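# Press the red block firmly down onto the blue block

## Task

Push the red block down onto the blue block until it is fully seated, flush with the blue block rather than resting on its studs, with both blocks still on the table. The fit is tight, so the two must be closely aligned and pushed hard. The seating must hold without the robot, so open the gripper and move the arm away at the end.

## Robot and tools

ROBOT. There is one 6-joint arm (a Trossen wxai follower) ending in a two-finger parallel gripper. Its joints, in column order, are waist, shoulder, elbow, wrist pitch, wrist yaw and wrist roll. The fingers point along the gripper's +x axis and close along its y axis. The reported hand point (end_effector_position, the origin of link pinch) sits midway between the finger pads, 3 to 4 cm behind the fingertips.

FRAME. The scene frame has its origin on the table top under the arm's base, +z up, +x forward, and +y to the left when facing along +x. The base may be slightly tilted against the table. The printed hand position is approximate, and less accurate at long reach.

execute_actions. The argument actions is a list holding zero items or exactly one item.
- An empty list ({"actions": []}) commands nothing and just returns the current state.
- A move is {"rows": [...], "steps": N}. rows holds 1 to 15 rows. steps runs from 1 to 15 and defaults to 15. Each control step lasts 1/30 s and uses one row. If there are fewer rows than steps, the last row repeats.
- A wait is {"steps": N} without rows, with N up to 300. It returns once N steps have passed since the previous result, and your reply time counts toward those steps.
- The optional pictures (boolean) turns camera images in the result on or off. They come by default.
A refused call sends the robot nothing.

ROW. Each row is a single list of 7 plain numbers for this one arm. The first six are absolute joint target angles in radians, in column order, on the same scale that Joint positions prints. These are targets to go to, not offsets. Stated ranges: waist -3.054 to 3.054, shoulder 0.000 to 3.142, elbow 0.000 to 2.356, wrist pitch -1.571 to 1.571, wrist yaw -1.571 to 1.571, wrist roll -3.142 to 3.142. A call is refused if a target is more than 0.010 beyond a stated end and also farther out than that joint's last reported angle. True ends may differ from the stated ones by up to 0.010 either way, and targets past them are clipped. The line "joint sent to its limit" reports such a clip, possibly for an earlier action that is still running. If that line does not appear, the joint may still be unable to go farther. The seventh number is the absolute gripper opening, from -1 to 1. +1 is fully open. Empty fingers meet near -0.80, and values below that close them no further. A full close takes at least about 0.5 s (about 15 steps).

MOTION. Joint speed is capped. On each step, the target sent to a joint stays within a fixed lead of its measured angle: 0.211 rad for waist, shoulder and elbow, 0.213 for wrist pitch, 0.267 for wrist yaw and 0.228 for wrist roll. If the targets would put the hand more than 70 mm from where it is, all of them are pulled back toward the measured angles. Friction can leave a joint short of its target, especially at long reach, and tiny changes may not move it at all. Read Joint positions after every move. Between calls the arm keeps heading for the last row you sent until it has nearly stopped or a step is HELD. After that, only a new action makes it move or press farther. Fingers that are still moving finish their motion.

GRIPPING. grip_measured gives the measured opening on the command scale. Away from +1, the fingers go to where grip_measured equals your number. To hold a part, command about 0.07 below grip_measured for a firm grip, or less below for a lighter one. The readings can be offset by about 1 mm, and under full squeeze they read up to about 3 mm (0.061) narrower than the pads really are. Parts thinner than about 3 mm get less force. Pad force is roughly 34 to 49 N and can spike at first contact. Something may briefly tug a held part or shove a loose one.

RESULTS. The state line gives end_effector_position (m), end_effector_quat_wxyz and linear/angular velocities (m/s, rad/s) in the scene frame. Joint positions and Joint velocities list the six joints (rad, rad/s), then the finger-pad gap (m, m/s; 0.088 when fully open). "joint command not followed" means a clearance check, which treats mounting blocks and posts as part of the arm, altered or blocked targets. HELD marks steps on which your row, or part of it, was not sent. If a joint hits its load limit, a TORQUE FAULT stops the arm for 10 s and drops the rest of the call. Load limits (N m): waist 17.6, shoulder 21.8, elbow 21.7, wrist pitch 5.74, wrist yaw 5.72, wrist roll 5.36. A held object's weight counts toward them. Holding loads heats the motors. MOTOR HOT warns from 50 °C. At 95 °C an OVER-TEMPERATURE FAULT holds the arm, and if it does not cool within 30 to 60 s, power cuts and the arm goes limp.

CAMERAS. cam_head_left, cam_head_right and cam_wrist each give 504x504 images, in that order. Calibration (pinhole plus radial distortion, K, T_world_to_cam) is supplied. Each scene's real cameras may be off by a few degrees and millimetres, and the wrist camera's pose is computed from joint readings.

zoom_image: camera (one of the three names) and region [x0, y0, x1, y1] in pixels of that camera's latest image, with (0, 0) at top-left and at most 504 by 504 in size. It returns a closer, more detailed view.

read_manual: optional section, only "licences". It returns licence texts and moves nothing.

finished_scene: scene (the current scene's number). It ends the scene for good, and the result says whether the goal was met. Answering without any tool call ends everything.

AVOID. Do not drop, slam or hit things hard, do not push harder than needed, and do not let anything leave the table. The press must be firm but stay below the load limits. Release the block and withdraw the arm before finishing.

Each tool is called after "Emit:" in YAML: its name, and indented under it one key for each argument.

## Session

Emit:
execute_actions:
  actions: []

Scene clock: 0.00 s of 11933.50 s.
end_effector_position=(+0.4349, -0.1962, +0.3020) grip_measured=+0.853 end_effector_quat_wxyz=(+0.442, +0.845, -0.253, -0.160) end_effector_velocity=(-0.001, -0.002, +0.001) end_effector_angular_velocity=(-0.007, -0.004, -0.003)
Joint positions: [0.546 1.704 0.863 1.443 0.725 1.04  0.081]
Joint velocities: [-0.002 -0.002 -0.002  0.007 -0.007 -0.007 -0.   ]
Heat: hottest waist 25 °C (+0.0 °C/min).
camera_calibration (this result's frames):
cam_wrist: T_world_to_cam=[[0.278268, 0.506274, -0.816244, 0.231735], [0.148628, 0.816877, 0.557335, -0.0404062], [0.948935, -0.276405, 0.152064, -0.439705], [0, 0, 0, 1]] pos_world=[0.358773, -0.205851, 0.278535]

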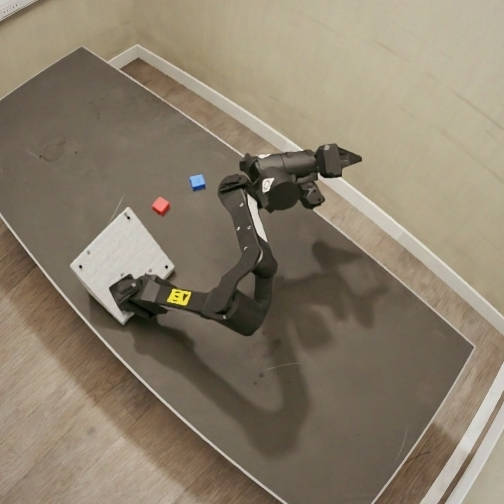

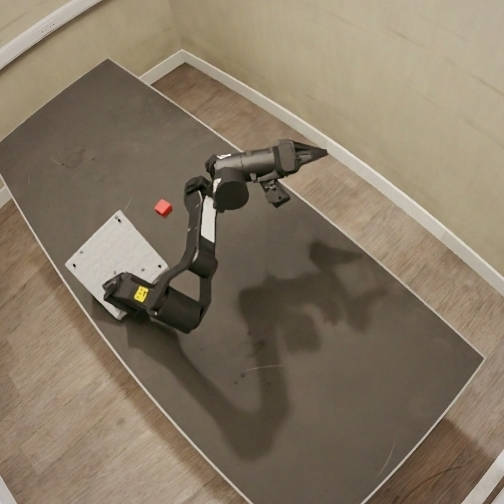

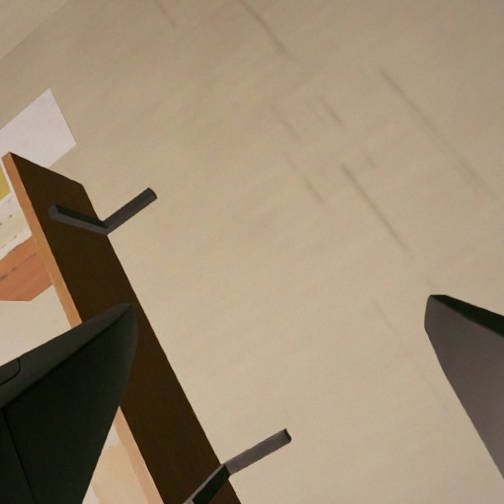

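Emit:
execute_actions:
  actions:
    - {"rows":[[0.9,1.704,1.265,-1.123,0.581,0.84,1]]}
  pictures: false

Emit:
execute_actions:
  actions:
    - {"steps":25}
  pictures: false

Emit:
execute_actions:
  actions:
    - {"rows":[[0.984,2.35,1.275,-1.123,0.579,0.84,1]]}
  pictures: false

Emit:
execute_actions:
  actions:
    - {"steps":25}

Scene clock: 8.27 s of 11933.50 s.
end_effector_position=(+0.4415, -0.0902, +0.4824) grip_measured=+1.000 end_effector_quat_wxyz=(+0.604, +0.791, -0.086, +0.055) end_effector_velocity=(+0.066, +0.272, -0.181) end_effector_angular_velocity=(-1.190, +0.903, +1.032)
Joint positions: [0.901 1.693 1.26  0.702 0.582 0.845 0.088]
Joint velocities: [-0.032 -0.002  0.056 -1.853 -0.022 -0.037  0.   ]
Heat: hottest waist 26 °C (+7.3 °C/min).
Steps of this call (steps 1 to 90: nothing new was sent; then 4.77 s passed at rest; steps 91 to 105: all 15 steps of this action). Readings (joint positions):
91: [0.555 1.704 0.876 1.420 0.723 1.016]
92: [0.579 1.704 0.902 1.376 0.702 0.984]
94: [0.649 1.707 0.966 1.300 0.658 0.938]
98: [0.795 1.707 1.115 1.133 0.614 0.881]
105: the state above

Scene clock: 9.10 s of 11933.50 s.
end_effector_position=(+0.3261, +0.0239, +0.2572) grip_measured=+1.000 end_effector_quat_wxyz=(+0.792, +0.330, +0.511, +0.048) end_effector_velocity=(-0.270, -0.096, -0.215) end_effector_angular_velocity=(-1.173, +0.934, +1.075)
Joint positions: [ 0.9    1.701  1.261 -0.884  0.582  0.841  0.088]
Joint velocities: [-0.007 -0.002  0.002 -1.853 -0.007  0.007  0.   ]
Heat: hottest waist 26 °C (+6.6 °C/min).
Steps of this call (steps 1 to 25: the robot went on to your last target). Readings (joint positions):
1: [0.901 1.693 1.261 0.638 0.582 0.844]
2: [0.900 1.694 1.261 0.573 0.582 0.844]
4: [0.900 1.699 1.261 0.445 0.582 0.843]
8: [0.900 1.701 1.261 0.192 0.582 0.842]
25: the state above

Scene clock: 9.60 s of 11933.50 s.
end_effector_position=(+0.2411, +0.1300, +0.1130) grip_measured=+1.000 end_effector_quat_wxyz=(+0.707, -0.049, +0.703, +0.053) end_effector_velocity=(+0.000, -0.003, -0.000) end_effector_angular_velocity=(-0.009, -0.001, +0.010)
Joint positions: [ 0.984  2.345  1.272 -1.122  0.577  0.841  0.088]
Joint velocities: [-0.002 -0.002 -0.002 -0.007  0.007 -0.007  0.   ]
Heat: hottest waist 26 °C (+6.2 °C/min).
Steps of this call (steps 1 to 15: all 15 steps of this action). Readings (joint positions):
1: [0.905 1.729 1.263 -0.953 0.587 0.841]
2: [0.921 1.764 1.274 -1.003 0.591 0.841]
4: [0.958 1.873 1.286 -1.058 0.585 0.841]
8: [0.984 2.129 1.284 -1.106 0.579 0.841]
15: the state above

Scene clock: 10.43 s of 11933.50 s.
end_effector_position=(+0.2410, +0.1300, +0.1128) grip_measured=+1.000 end_effector_quat_wxyz=(+0.707, -0.049, +0.703, +0.053) end_effector_velocity=(-0.001, +0.002, +0.001) end_effector_angular_velocity=(+0.009, +0.001, +0.005)
Joint positions: [ 0.984  2.345  1.272 -1.122  0.577  0.841  0.088]
Joint velocities: [ 0.002 -0.002 -0.002  0.007 -0.007 -0.007  0.   ]
Heat: hottest waist 26 °C (+5.8 °C/min).
Steps of this call (steps 1 to 15: the robot went on to your last target; steps 16 to 25: nothing new was sent). Readings (joint positions):
1: [0.984 2.345 1.272 -1.122 0.577 0.841]
2: [0.984 2.345 1.272 -1.122 0.577 0.841]
4: [0.984 2.345 1.272 -1.122 0.577 0.841]
8: [0.984 2.345 1.272 -1.122 0.577 0.841]
25: the state above
The arm was judged still, so your last target was given up. Only a new action makes it travel on or press farther. Fingers that are still opening or closing keep moving.
camera_calibration (this result's frames):
cam_wrist: T_world_to_cam=[[0.124192, -0.992101, 0.0176822, 0.103948], [-0.925124, -0.109328, 0.363583, 0.228481], [-0.358778, -0.0615124, -0.931394, 0.272724], [0, 0, 0, 1]] pos_world=[0.296311, 0.144882, 0.169104]

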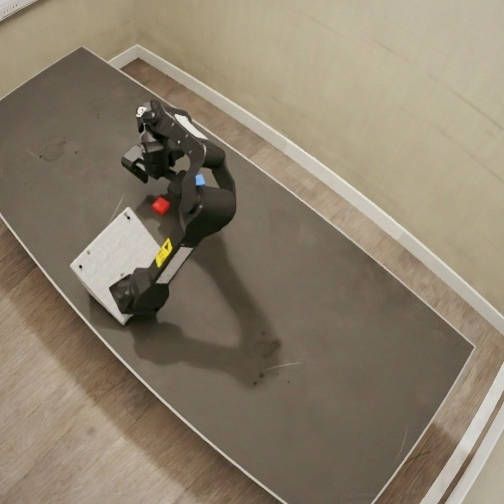

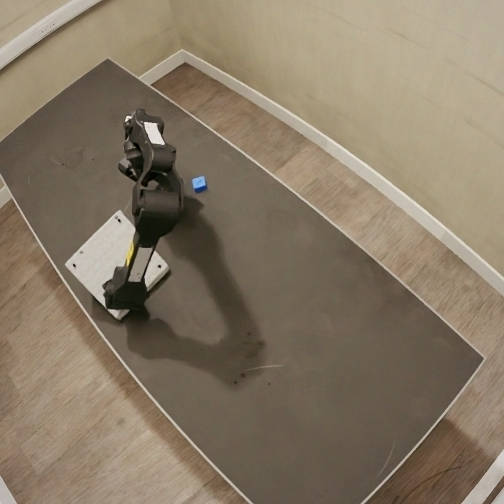

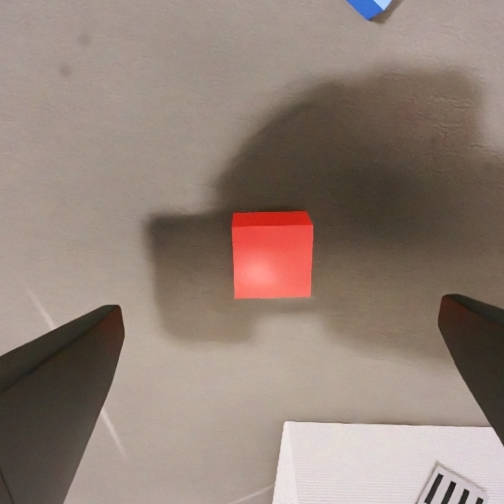

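Emit:
execute_actions:
  actions:
    - {"rows":[[0.966,2.355,1.24,-1.08,0.588,0.825,1],[0.948,2.363,1.21,-1.035,0.598,0.81,1],[0.93,2.372,1.185,-0.99,0.609,0.79,1],[0.912,2.38,1.157,-0.95,0.62,0.775,1],[0.894,2.39,1.13,-0.905,0.63,0.76,1],[0.876,2.399,1.102,-0.86,0.641,0.742,1]]}
  pictures: false

Emit:
execute_actions:
  actions:
    - {"steps":10}

Scene clock: 18.50 s of 11933.50 s.
end_effector_position=(+0.2378, +0.1282, +0.0494) grip_measured=+1.000 end_effector_quat_wxyz=(+0.704, -0.050, +0.707, +0.048) end_effector_velocity=(-0.002, +0.000, -0.001) end_effector_angular_velocity=(+0.006, +0.006, +0.019)
Joint positions: [ 0.873  2.395  1.111 -0.864  0.637  0.746  0.088]
Joint velocities: [-0.002 -0.002 -0.007  0.007 -0.007 -0.022  0.   ]
Heat: hottest waist 27 °C (+6.5 °C/min).
Steps of this call (steps 1 to 90: nothing new was sent; then 4.57 s passed at rest; steps 91 to 105: all 15 steps of this action). Readings (joint positions):
91: [0.983 2.345 1.269 -1.115 0.578 0.838]
92: [0.978 2.345 1.259 -1.093 0.582 0.831]
94: [0.956 2.348 1.227 -1.028 0.597 0.807]
98: [0.889 2.381 1.139 -0.906 0.628 0.760]
105: the state above

Scene clock: 18.83 s of 11933.50 s.
end_effector_position=(+0.2380, +0.1285, +0.0494) grip_measured=+1.000 end_effector_quat_wxyz=(+0.704, -0.050, +0.707, +0.048) end_effector_velocity=(-0.002, -0.002, -0.002) end_effector_angular_velocity=(-0.003, +0.017, +0.024)
Joint positions: [ 0.873  2.395  1.11  -0.862  0.638  0.744  0.088]
Joint velocities: [-0.007  0.002 -0.002 -0.007 -0.007 -0.022  0.   ]
Heat: hottest waist 27 °C (+6.4 °C/min).
Steps of this call (steps 1 to 10: the robot went on to your last target). Readings (joint positions):
1: [0.873 2.395 1.111 -0.864 0.637 0.745]
2: [0.873 2.395 1.110 -0.864 0.637 0.745]
4: [0.873 2.395 1.110 -0.862 0.637 0.744]
8: [0.873 2.395 1.110 -0.862 0.638 0.744]
10: the state above
camera_calibration (this result's frames):
cam_wrist: T_world_to_cam=[[0.118319, -0.99267, 0.024651, 0.105045], [-0.922519, -0.100705, 0.372581, 0.246384], [-0.367368, -0.0668243, -0.927672, 0.21497], [0, 0, 0, 1]] pos_world=[0.293838, 0.143453, 0.105034]

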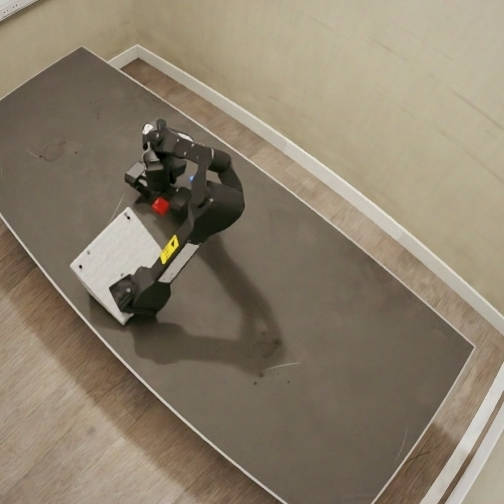

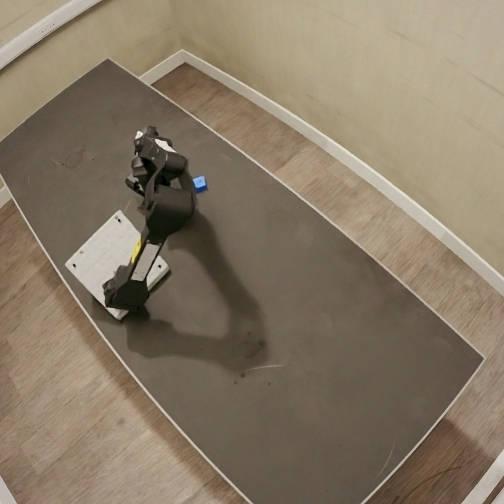

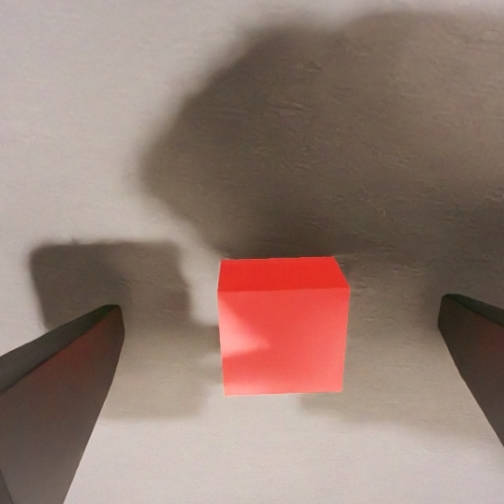

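Emit:
execute_actions:
  actions:
    - {"rows":[[0.864,2.406,1.085,-0.829,0.648,0.73,1]]}
  pictures: false

Emit:
execute_actions:
  actions:
    - {"rows":[[0.864,2.406,1.085,-0.829,0.648,0.73,-0.27]]}

Emit:
execute_actions:
  actions:
    - {"rows":[[0.876,2.39,1.12,-0.86,0.641,0.742,-0.27],[0.894,2.38,1.15,-0.905,0.63,0.76,-0.27],[0.912,2.37,1.18,-0.95,0.62,0.775,-0.27],[0.93,2.36,1.2,-0.99,0.609,0.79,-0.27],[0.948,2.355,1.23,-1.035,0.598,0.81,-0.27],[0.966,2.35,1.26,-1.08,0.588,0.825,-0.27],[0.966,2.35,1.26,-1.08,0.588,0.86,-0.27],[0.966,2.35,1.28,-1.08,0.588,0.9,-0.27],[0.94,2.365,1.32,-1.09,0.6,0.95,-0.27],[0.92,2.38,1.36,-1.11,0.61,1.0,-0.27],[0.89,2.395,1.4,-1.12,0.63,1.05,-0.27],[0.87,2.41,1.44,-1.14,0.64,1.1,-0.27],[0.85,2.425,1.48,-1.15,0.65,1.15,-0.27],[0.82,2.44,1.53,-1.16,0.66,1.2,-0.27],[0.8,2.46,1.57,-1.18,0.68,1.25,-0.27]]}
  pictures: false

Emit:
execute_actions:
  actions:
    - {"rows":[[0.78,2.475,1.61,-1.19,0.69,1.29,-0.27],[0.755,2.49,1.65,-1.2,0.7,1.32,-0.27],[0.733,2.505,1.686,-1.22,0.715,1.35,-0.27]]}

Scene clock: 33.17 s of 11933.50 s.
end_effector_position=(+0.2385, +0.1287, +0.0451) grip_measured=+1.000 end_effector_quat_wxyz=(+0.707, -0.047, +0.704, +0.049) end_effector_velocity=(-0.004, +0.001, +0.001) end_effector_angular_velocity=(+0.010, +0.019, +0.028)
Joint positions: [ 0.865  2.395  1.095 -0.832  0.644  0.733  0.088]
Joint velocities: [ 0.002 -0.002 -0.002 -0.007 -0.022 -0.022  0.   ]
Heat: hottest waist 28 °C (+5.4 °C/min).
Steps of this call (steps 1 to 15: the robot went on to your last target; steps 16 to 90: nothing new was sent; then 10.83 s passed at rest; steps 91 to 105: all 15 steps of this action). Readings (joint positions):
91: [0.873 2.395 1.108 -0.855 0.639 0.741]
92: [0.871 2.395 1.105 -0.846 0.641 0.739]
94: [0.868 2.395 1.100 -0.839 0.643 0.735]
98: [0.865 2.395 1.095 -0.833 0.644 0.733]
105: the state above

Scene clock: 33.67 s of 11933.50 s.
end_effector_position=(+0.2387, +0.1287, +0.0450) grip_measured=-0.172 end_effector_quat_wxyz=(+0.707, -0.047, +0.704, +0.048) end_effector_velocity=(-0.000, -0.003, -0.000) end_effector_angular_velocity=(-0.009, -0.000, -0.005)
Joint positions: [ 0.865  2.395  1.095 -0.83   0.646  0.732  0.031]
Joint velocities: [-0.002 -0.002 -0.002 -0.007  0.007  0.007 -0.001]
Heat: hottest waist 28 °C (+5.3 °C/min).
Steps of this call (steps 1 to 15: all 15 steps of this action). Readings (joint positions):
1: [0.865 2.395 1.095 -0.832 0.645 0.733]
2: [0.865 2.395 1.095 -0.831 0.645 0.733]
4: [0.865 2.395 1.095 -0.831 0.645 0.732]
8: [0.865 2.395 1.095 -0.831 0.645 0.732]
15: the state above
camera_calibration (this result's frames):
cam_wrist: T_world_to_cam=[[0.115102, -0.993126, 0.0212775, 0.106238], [-0.925845, -0.0994937, 0.36457, 0.249719], [-0.359947, -0.0616625, -0.930933, 0.208952], [0, 0, 0, 1]] pos_world=[0.294185, 0.143238, 0.101219]

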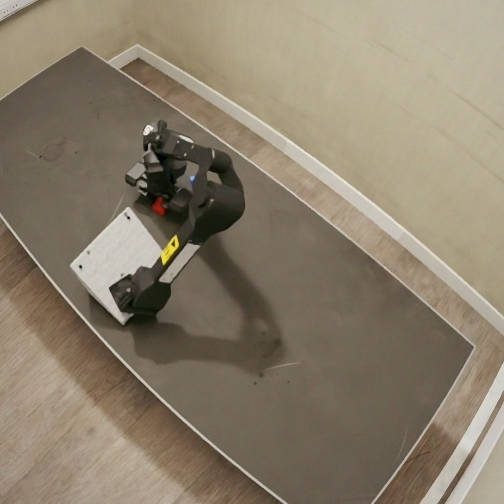

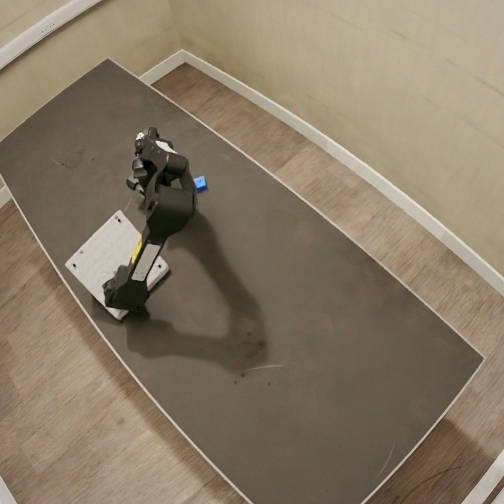

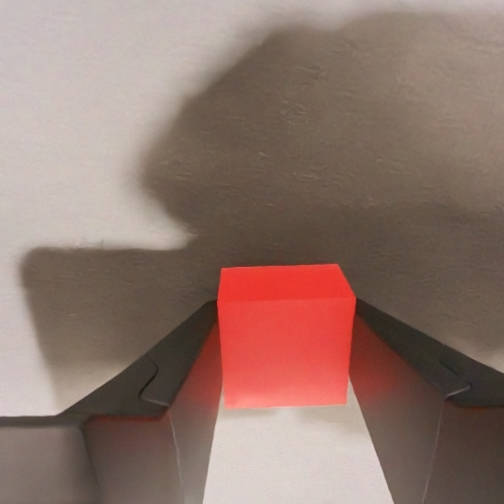

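Scene clock: 34.17 s of 11933.50 s.
end_effector_position=(+0.3023, +0.1259, +0.1102) grip_measured=-0.172 end_effector_quat_wxyz=(+0.705, +0.114, +0.693, -0.093) end_effector_velocity=(+0.372, -0.098, -0.020) end_effector_angular_velocity=(-0.006, +0.030, -2.233)
Joint positions: [ 0.861  2.411  1.462 -1.142  0.645  1.134  0.031]
Joint velocities: [-0.755  0.418  1.287 -0.403  0.432  1.429 -0.   ]
Heat: hottest waist 28 °C (+5.3 °C/min).
Steps of this call (steps 1 to 15: all 15 steps of this action). Readings (joint positions):
1: [0.866 2.395 1.096 -0.834 0.646 0.732]
2: [0.868 2.395 1.104 -0.853 0.645 0.738]
4: [0.885 2.395 1.132 -0.915 0.631 0.759]
8: [0.948 2.374 1.222 -1.036 0.600 0.833]
15: the state above

Scene clock: 34.67 s of 11933.50 s.
end_effector_position=(+0.3581, +0.1034, +0.0967) grip_measured=-0.172 end_effector_quat_wxyz=(+0.673, +0.219, +0.672, -0.218) end_effector_velocity=(+0.003, -0.001, +0.000) end_effector_angular_velocity=(+0.000, -0.010, -0.002)
Joint positions: [ 0.73   2.494  1.672 -1.217  0.711  1.347  0.031]
Joint velocities: [-0.002 -0.002  0.002  0.007  0.007 -0.007 -0.   ]
Heat: hottest waist 28 °C (+5.2 °C/min).
Steps of this call (steps 1 to 15: all 15 steps of this action). Readings (joint positions):
1: [0.836 2.426 1.505 -1.155 0.659 1.181]
2: [0.811 2.441 1.546 -1.168 0.671 1.223]
4: [0.766 2.469 1.619 -1.190 0.695 1.289]
8: [0.724 2.485 1.667 -1.213 0.711 1.335]
15: the state above
camera_calibration (this result's frames):
cam_wrist: T_world_to_cam=[[-0.603275, -0.797251, 0.0212029, 0.303326], [-0.736613, 0.567188, 0.368373, 0.201871], [-0.305712, 0.206612, -0.929436, 0.251162], [0, 0, 0, 1]] pos_world=[0.408473, 0.0754353, 0.152644]

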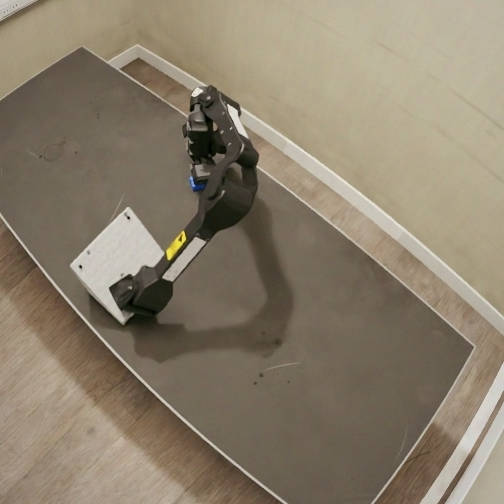

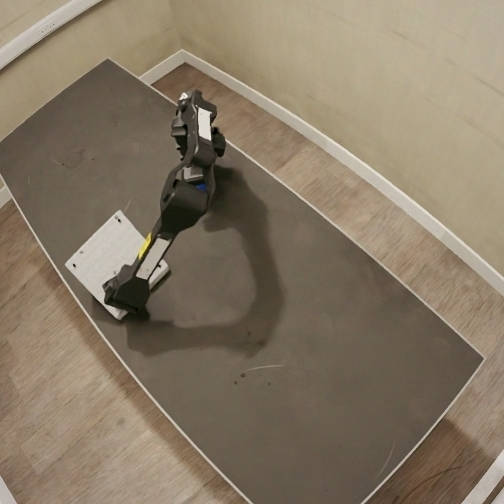

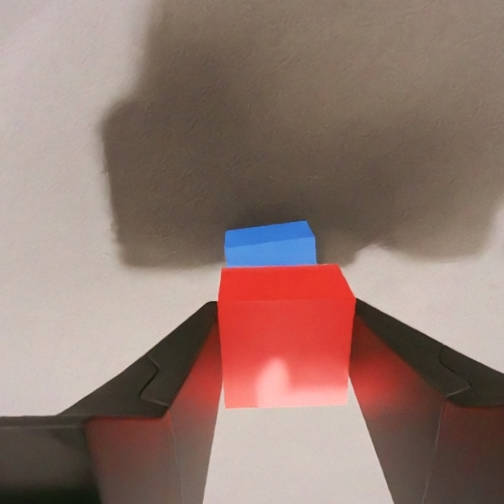

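Emit:
execute_actions:
  actions:
    - {"rows":[[0.72,2.485,1.63,-1.17,0.718,1.28,-0.27],[0.71,2.482,1.59,-1.131,0.723,1.221,-0.27]]}

Emit:
zoom_image:
  camera: "cam_wrist"
  region: [170,180,380,340]

Scene clock: 43.80 s of 11933.50 s.
end_effector_position=(+0.3531, +0.1046, +0.0779) grip_measured=-0.172 end_effector_quat_wxyz=(+0.682, +0.185, +0.683, -0.185) end_effector_velocity=(-0.007, -0.001, -0.001) end_effector_angular_velocity=(+0.004, +0.031, +0.009)
Joint positions: [ 0.707  2.49   1.599 -1.134  0.72   1.224  0.031]
Joint velocities: [-0.002 -0.002 -0.007 -0.022 -0.022  0.007 -0.   ]
Heat: hottest waist 30 °C (+6.8 °C/min).
Steps of this call (steps 1 to 15: the robot went on to your last target; steps 16 to 90: nothing new was sent; then 5.63 s passed at rest; steps 91 to 105: all 15 steps of this action). Readings (joint positions):
91: [0.729 2.494 1.669 -1.210 0.713 1.334]
92: [0.728 2.492 1.655 -1.186 0.716 1.304]
94: [0.720 2.490 1.629 -1.158 0.718 1.260]
98: [0.708 2.490 1.600 -1.141 0.718 1.231]
105: the state above
camera_calibration (this result's frames):
cam_wrist: T_world_to_cam=[[-0.522223, -0.852482, 0.0236078, 0.278604], [-0.787633, 0.492741, 0.369919, 0.230101], [-0.326982, 0.174586, -0.928764, 0.242779], [0, 0, 0, 1]] pos_world=[0.406112, 0.0817391, 0.133788]

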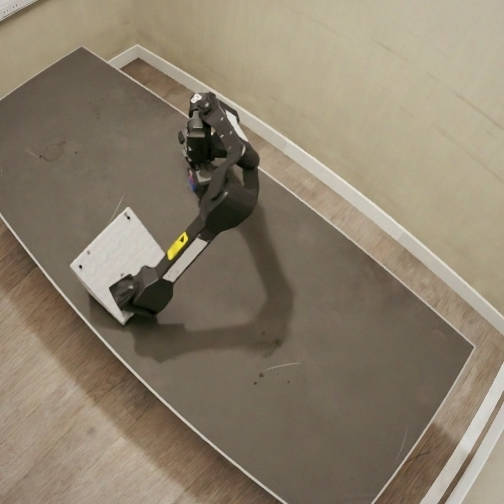

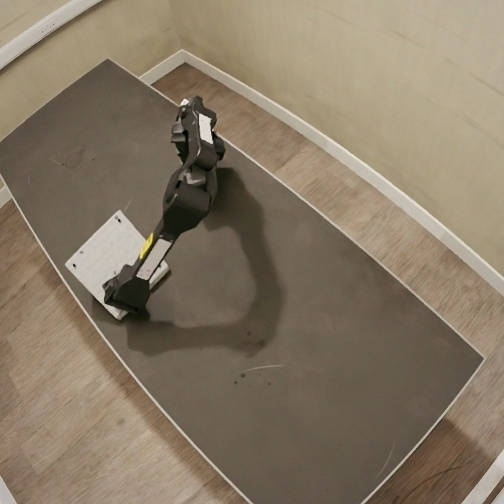

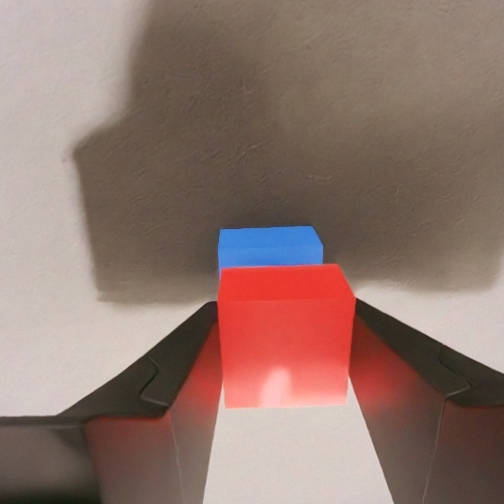

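Region (170, 180, 380, 340) of cam_wrist's 504x504 image, scaled by 2.400, with more detail than that image has; it fills the top 384 rows of this view, and the rest is white.

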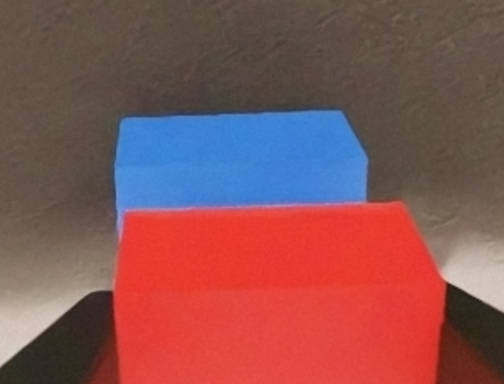

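Emit:
execute_actions:
  actions:
    - {"rows":[[0.696,2.509,1.581,-1.106,0.728,1.208,-0.27]]}

Emit:
zoom_image:
  camera: "cam_wrist"
  region: [170,180,380,340]

Scene clock: 47.83 s of 11933.50 s.
end_effector_position=(+0.3547, +0.1054, +0.0711) grip_measured=-0.172 end_effector_quat_wxyz=(+0.682, +0.186, +0.683, -0.186) end_effector_velocity=(-0.002, +0.000, +0.001) end_effector_angular_velocity=(+0.002, +0.007, +0.014)
Joint positions: [ 0.695  2.498  1.591 -1.108  0.725  1.211  0.031]
Joint velocities: [ 0.002 -0.002 -0.002 -0.007 -0.007 -0.007 -0.   ]
Heat: hottest waist 31 °C (+7.5 °C/min).
Steps of this call (steps 1 to 15: the robot went on to your last target; steps 16 to 90: nothing new was sent; then 0.53 s passed at rest; steps 91 to 105: all 15 steps of this action). Readings (joint positions):
91: [0.707 2.490 1.597 -1.128 0.721 1.220]
92: [0.705 2.490 1.596 -1.121 0.722 1.217]
94: [0.700 2.492 1.594 -1.114 0.724 1.213]
98: [0.695 2.497 1.591 -1.110 0.724 1.211]
105: the state above
camera_calibration (this result's frames):
cam_wrist: T_world_to_cam=[[-0.523677, -0.851608, 0.0229425, 0.280743], [-0.786751, 0.493773, 0.37042, 0.233026], [-0.326781, 0.17593, -0.928581, 0.2366], [0, 0, 0, 1]] pos_world=[0.407668, 0.0823963, 0.126944]

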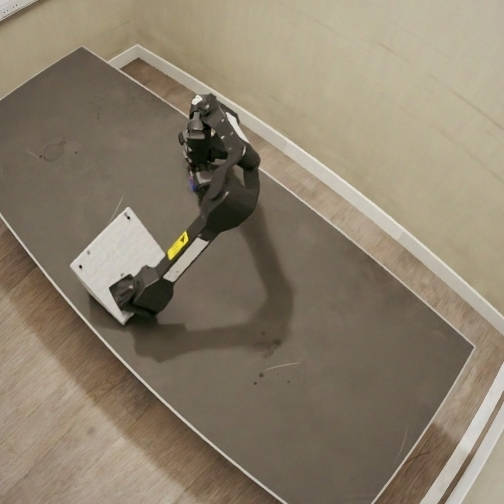

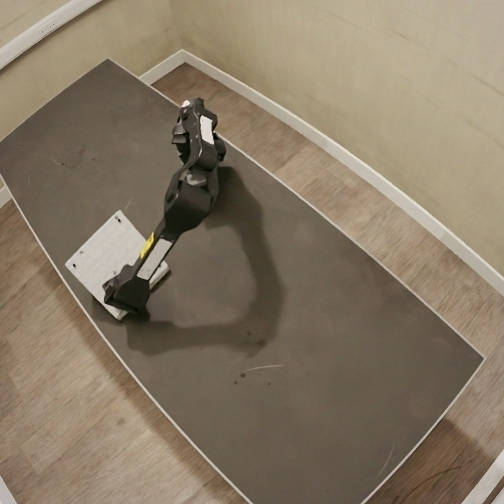

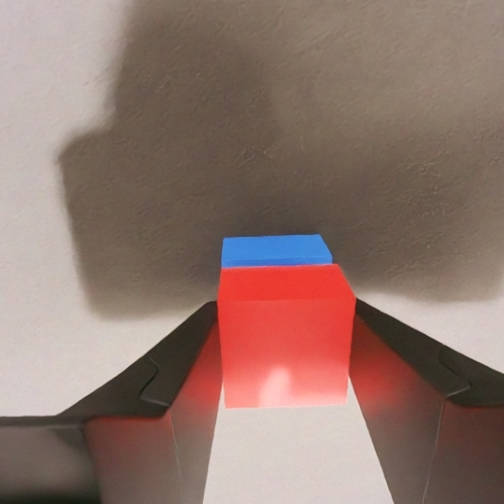

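Region (170, 180, 380, 340) of cam_wrist's 504x504 image, scaled by 2.400, with more detail than that image has; it fills the top 384 rows of this view, and the rest is white.

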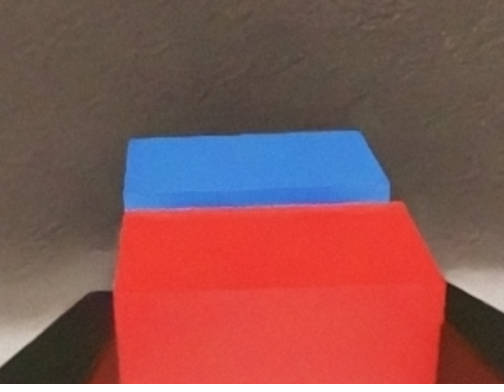

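Emit:
execute_actions:
  actions:
    - {"rows":[[0.695,2.512,1.58,-1.102,0.729,1.205,-0.27],[0.694,2.512,1.579,-1.1,0.729,1.204,-0.27],[0.693,2.512,1.577,-1.097,0.73,1.203,-0.27],[0.692,2.512,1.575,-1.094,0.73,1.202,-0.27],[0.691,2.512,1.573,-1.091,0.731,1.2,-0.27],[0.69,2.512,1.571,-1.089,0.731,1.199,-0.27]]}

Emit:
zoom_image:
  camera: "cam_wrist"
  region: [170,180,380,340]

Emit:
execute_actions:
  actions:
    - {"rows":[[0.686,2.513,1.566,-1.081,0.732,1.196,-0.27],[0.68,2.517,1.563,-1.081,0.732,1.196,-0.27],[0.67,2.525,1.558,-1.081,0.732,1.196,-0.27],[0.66,2.535,1.552,-1.081,0.732,1.196,-0.27],[0.65,2.545,1.546,-1.081,0.732,1.196,-0.27],[0.64,2.555,1.54,-1.081,0.732,1.196,-0.27],[0.63,2.565,1.533,-1.081,0.732,1.196,-0.27],[0.62,2.575,1.527,-1.081,0.732,1.196,-0.27],[0.61,2.585,1.52,-1.081,0.732,1.196,-0.27],[0.6,2.595,1.514,-1.081,0.732,1.196,-0.27]]}

Emit:
zoom_image:
  camera: "cam_wrist"
  region: [170,180,380,340]

Scene clock: 57.70 s of 11933.50 s.
end_effector_position=(+0.3548, +0.1060, +0.0678) grip_measured=-0.172 end_effector_quat_wxyz=(+0.683, +0.185, +0.682, -0.185) end_effector_velocity=(-0.002, +0.001, +0.000) end_effector_angular_velocity=(+0.021, +0.011, -0.014)
Joint positions: [ 0.691  2.5    1.582 -1.092  0.728  1.201  0.031]
Joint velocities: [-0.002 -0.007 -0.007  0.007 -0.022  0.007 -0.   ]
Heat: hottest waist 32 °C (+7.3 °C/min).
Steps of this call (steps 1 to 15: the robot went on to your last target; steps 16 to 90: nothing new was sent; then 6.37 s passed at rest; steps 91 to 105: all 15 steps of this action). Readings (joint positions):
91: [0.695 2.498 1.591 -1.107 0.725 1.210]
92: [0.695 2.498 1.591 -1.106 0.725 1.209]
94: [0.694 2.499 1.589 -1.102 0.726 1.207]
98: [0.691 2.500 1.582 -1.094 0.727 1.203]
105: the state above
camera_calibration (this result's frames):
cam_wrist: T_world_to_cam=[[-0.521364, -0.853048, 0.0221099, 0.280827], [-0.788921, 0.491723, 0.368528, 0.235098], [-0.325244, 0.174694, -0.929354, 0.233023], [0, 0, 0, 1]] pos_world=[0.407676, 0.0832479, 0.123712]

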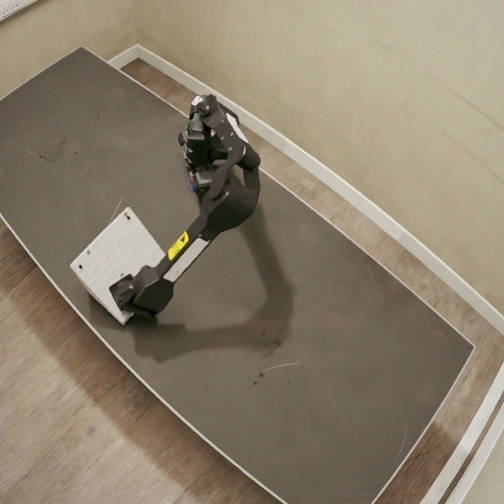

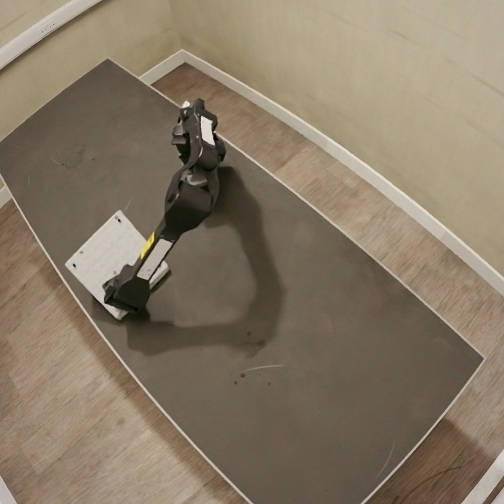

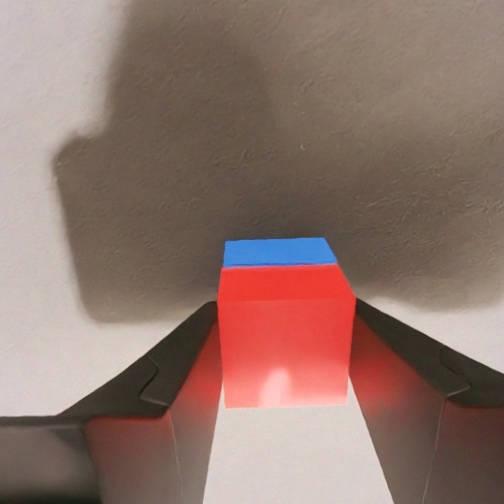

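Region (170, 180, 380, 340) of cam_wrist's 504x504 image, scaled by 2.400, with more detail than that image has; it fills the top 384 rows of this view, and the rest is white.

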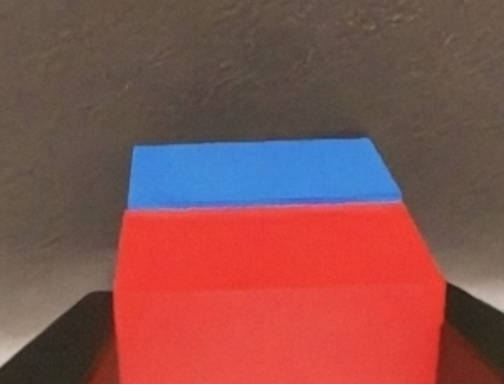

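Scene clock: 58.20 s of 11933.50 s.
end_effector_position=(+0.3497, +0.1083, +0.0585) grip_measured=-0.172 end_effector_quat_wxyz=(+0.678, +0.176, +0.690, -0.185) end_effector_velocity=(+0.001, +0.002, -0.001) end_effector_angular_velocity=(+0.009, +0.002, +0.015)
Joint positions: [ 0.683  2.517  1.569 -1.083  0.725  1.198  0.031]
Joint velocities: [-0.002  0.002  0.002  0.007 -0.007 -0.022 -0.   ]
Heat: hottest waist 32 °C (+7.2 °C/min).
Steps of this call (steps 1 to 15: all 15 steps of this action). Readings (joint positions):
1: [0.690 2.500 1.581 -1.090 0.728 1.201]
2: [0.690 2.500 1.580 -1.089 0.728 1.200]
4: [0.689 2.502 1.577 -1.086 0.728 1.199]
8: [0.684 2.511 1.571 -1.083 0.727 1.198]
15: the state above
camera_calibration (this result's frames):
cam_wrist: T_world_to_cam=[[-0.509942, -0.859306, 0.0393988, 0.276013], [-0.787563, 0.484809, 0.3804, 0.232972], [-0.345981, 0.162953, -0.923982, 0.230593], [0, 0, 0, 1]] pos_world=[0.404012, 0.0866566, 0.113566]

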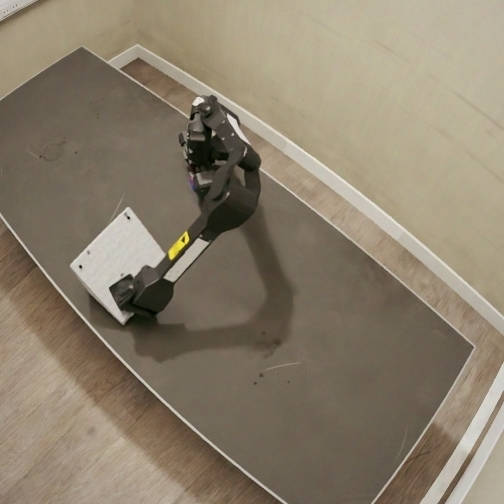

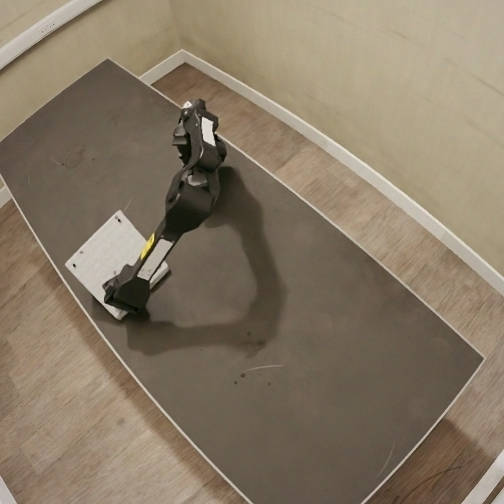

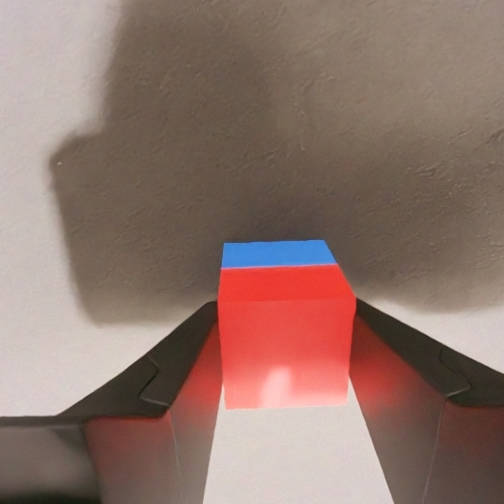

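Region (170, 180, 380, 340) of cam_wrist's 504x504 image, scaled by 2.400, with more detail than that image has; it fills the top 384 rows of this view, and the rest is white.

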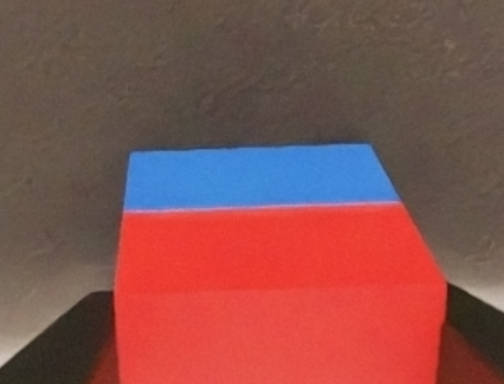

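Emit:
execute_actions:
  actions:
    - {"rows":[[0.58,2.615,1.502,-1.081,0.732,1.196,-0.27]],"steps":10}
  pictures: false

Emit:
execute_actions:
  actions:
    - {"rows":[[0.62,2.575,1.53,-1.083,0.729,1.198,-0.27],[0.65,2.54,1.55,-1.083,0.729,1.198,-0.27],[0.687,2.502,1.577,-1.083,0.729,1.198,-0.27],[0.687,2.502,1.577,-1.083,0.729,1.198,-0.27],[0.687,2.502,1.577,-1.083,0.729,1.198,-0.27],[0.687,2.502,1.577,-1.083,0.729,1.198,1]]}
  pictures: false

Emit:
execute_actions:
  actions:
    - {"rows":[[0.715,2.5,1.63,-1.15,0.715,1.23,1],[0.74,2.5,1.68,-1.22,0.7,1.26,1],[0.77,2.497,1.73,-1.29,0.69,1.29,1]]}

Scene clock: 64.63 s of 11933.50 s.
end_effector_position=(+0.3487, +0.1087, +0.0569) grip_measured=-0.172 end_effector_quat_wxyz=(+0.676, +0.174, +0.691, -0.185) end_effector_velocity=(-0.004, -0.000, -0.003) end_effector_angular_velocity=(-0.002, +0.017, +0.032)
Joint positions: [ 0.681  2.52   1.567 -1.083  0.724  1.197  0.031]
Joint velocities: [-0.002  0.002 -0.007 -0.007 -0.007 -0.022 -0.   ]
Heat: hottest waist 31 °C (+6.0 °C/min).
Steps of this call (steps 1 to 15: the robot went on to your last target; steps 16 to 90: nothing new was sent; then 3.10 s passed at rest; steps 91 to 100: all 10 steps of this action). Readings (joint positions):
91: [0.682 2.519 1.568 -1.083 0.725 1.197]
92: [0.681 2.520 1.568 -1.083 0.724 1.197]
94: [0.681 2.520 1.568 -1.083 0.724 1.197]
98: [0.681 2.520 1.567 -1.083 0.724 1.197]
100: the state above

Scene clock: 65.13 s of 11933.50 s.
end_effector_position=(+0.3538, +0.1060, +0.0633) grip_measured=+0.922 end_effector_quat_wxyz=(+0.682, +0.182, +0.684, -0.185) end_effector_velocity=(-0.006, -0.002, -0.003) end_effector_angular_velocity=(+0.005, +0.035, +0.020)
Joint positions: [ 0.684  2.505  1.574 -1.083  0.73   1.197  0.084]
Joint velocities: [-0.007 -0.002 -0.007 -0.022 -0.022 -0.007  0.08 ]
Heat: hottest waist 31 °C (+5.1 °C/min).
Steps of this call (steps 1 to 15: all 15 steps of this action). Readings (joint positions):
1: [0.683 2.518 1.568 -1.083 0.725 1.197]
2: [0.684 2.512 1.571 -1.083 0.728 1.197]
4: [0.688 2.506 1.574 -1.083 0.732 1.197]
8: [0.686 2.505 1.574 -1.083 0.731 1.197]
15: the state above

Scene clock: 65.63 s of 11933.50 s.
end_effector_position=(+0.3555, +0.1076, +0.1163) grip_measured=+1.000 end_effector_quat_wxyz=(+0.684, +0.187, +0.681, -0.182) end_effector_velocity=(+0.001, -0.008, -0.004) end_effector_angular_velocity=(-0.002, +0.028, -0.014)
Joint positions: [ 0.769  2.496  1.722 -1.287  0.693  1.287  0.088]
Joint velocities: [-0.022 -0.002  0.007 -0.022 -0.007  0.007  0.   ]
Heat: hottest waist 31 °C (+5.0 °C/min).
Steps of this call (steps 1 to 15: all 15 steps of this action). Readings (joint positions):
1: [0.686 2.505 1.581 -1.097 0.728 1.204]
2: [0.691 2.505 1.598 -1.133 0.721 1.219]
4: [0.718 2.505 1.651 -1.216 0.706 1.254]
8: [0.772 2.496 1.718 -1.270 0.698 1.280]
15: the state above
camera_calibration (this result's frames):
cam_wrist: T_world_to_cam=[[-0.52027, -0.853868, 0.0151101, 0.281996], [-0.791613, 0.488825, 0.366604, 0.2185], [-0.320418, 0.178772, -0.930254, 0.276041], [0, 0, 0, 1]] pos_world=[0.40813, 0.0846303, 0.172425]

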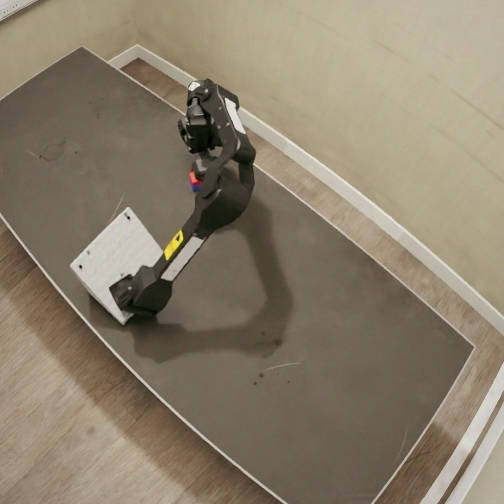

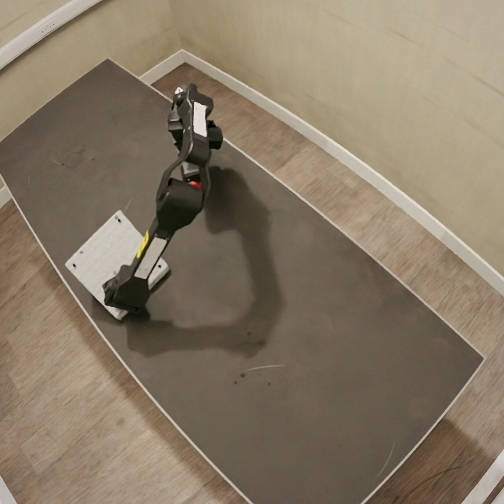

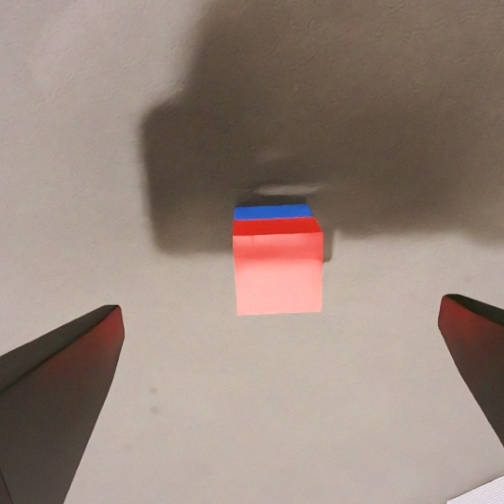

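Emit:
finished_scene:
  scene: 2

The scene is finished: the task was done.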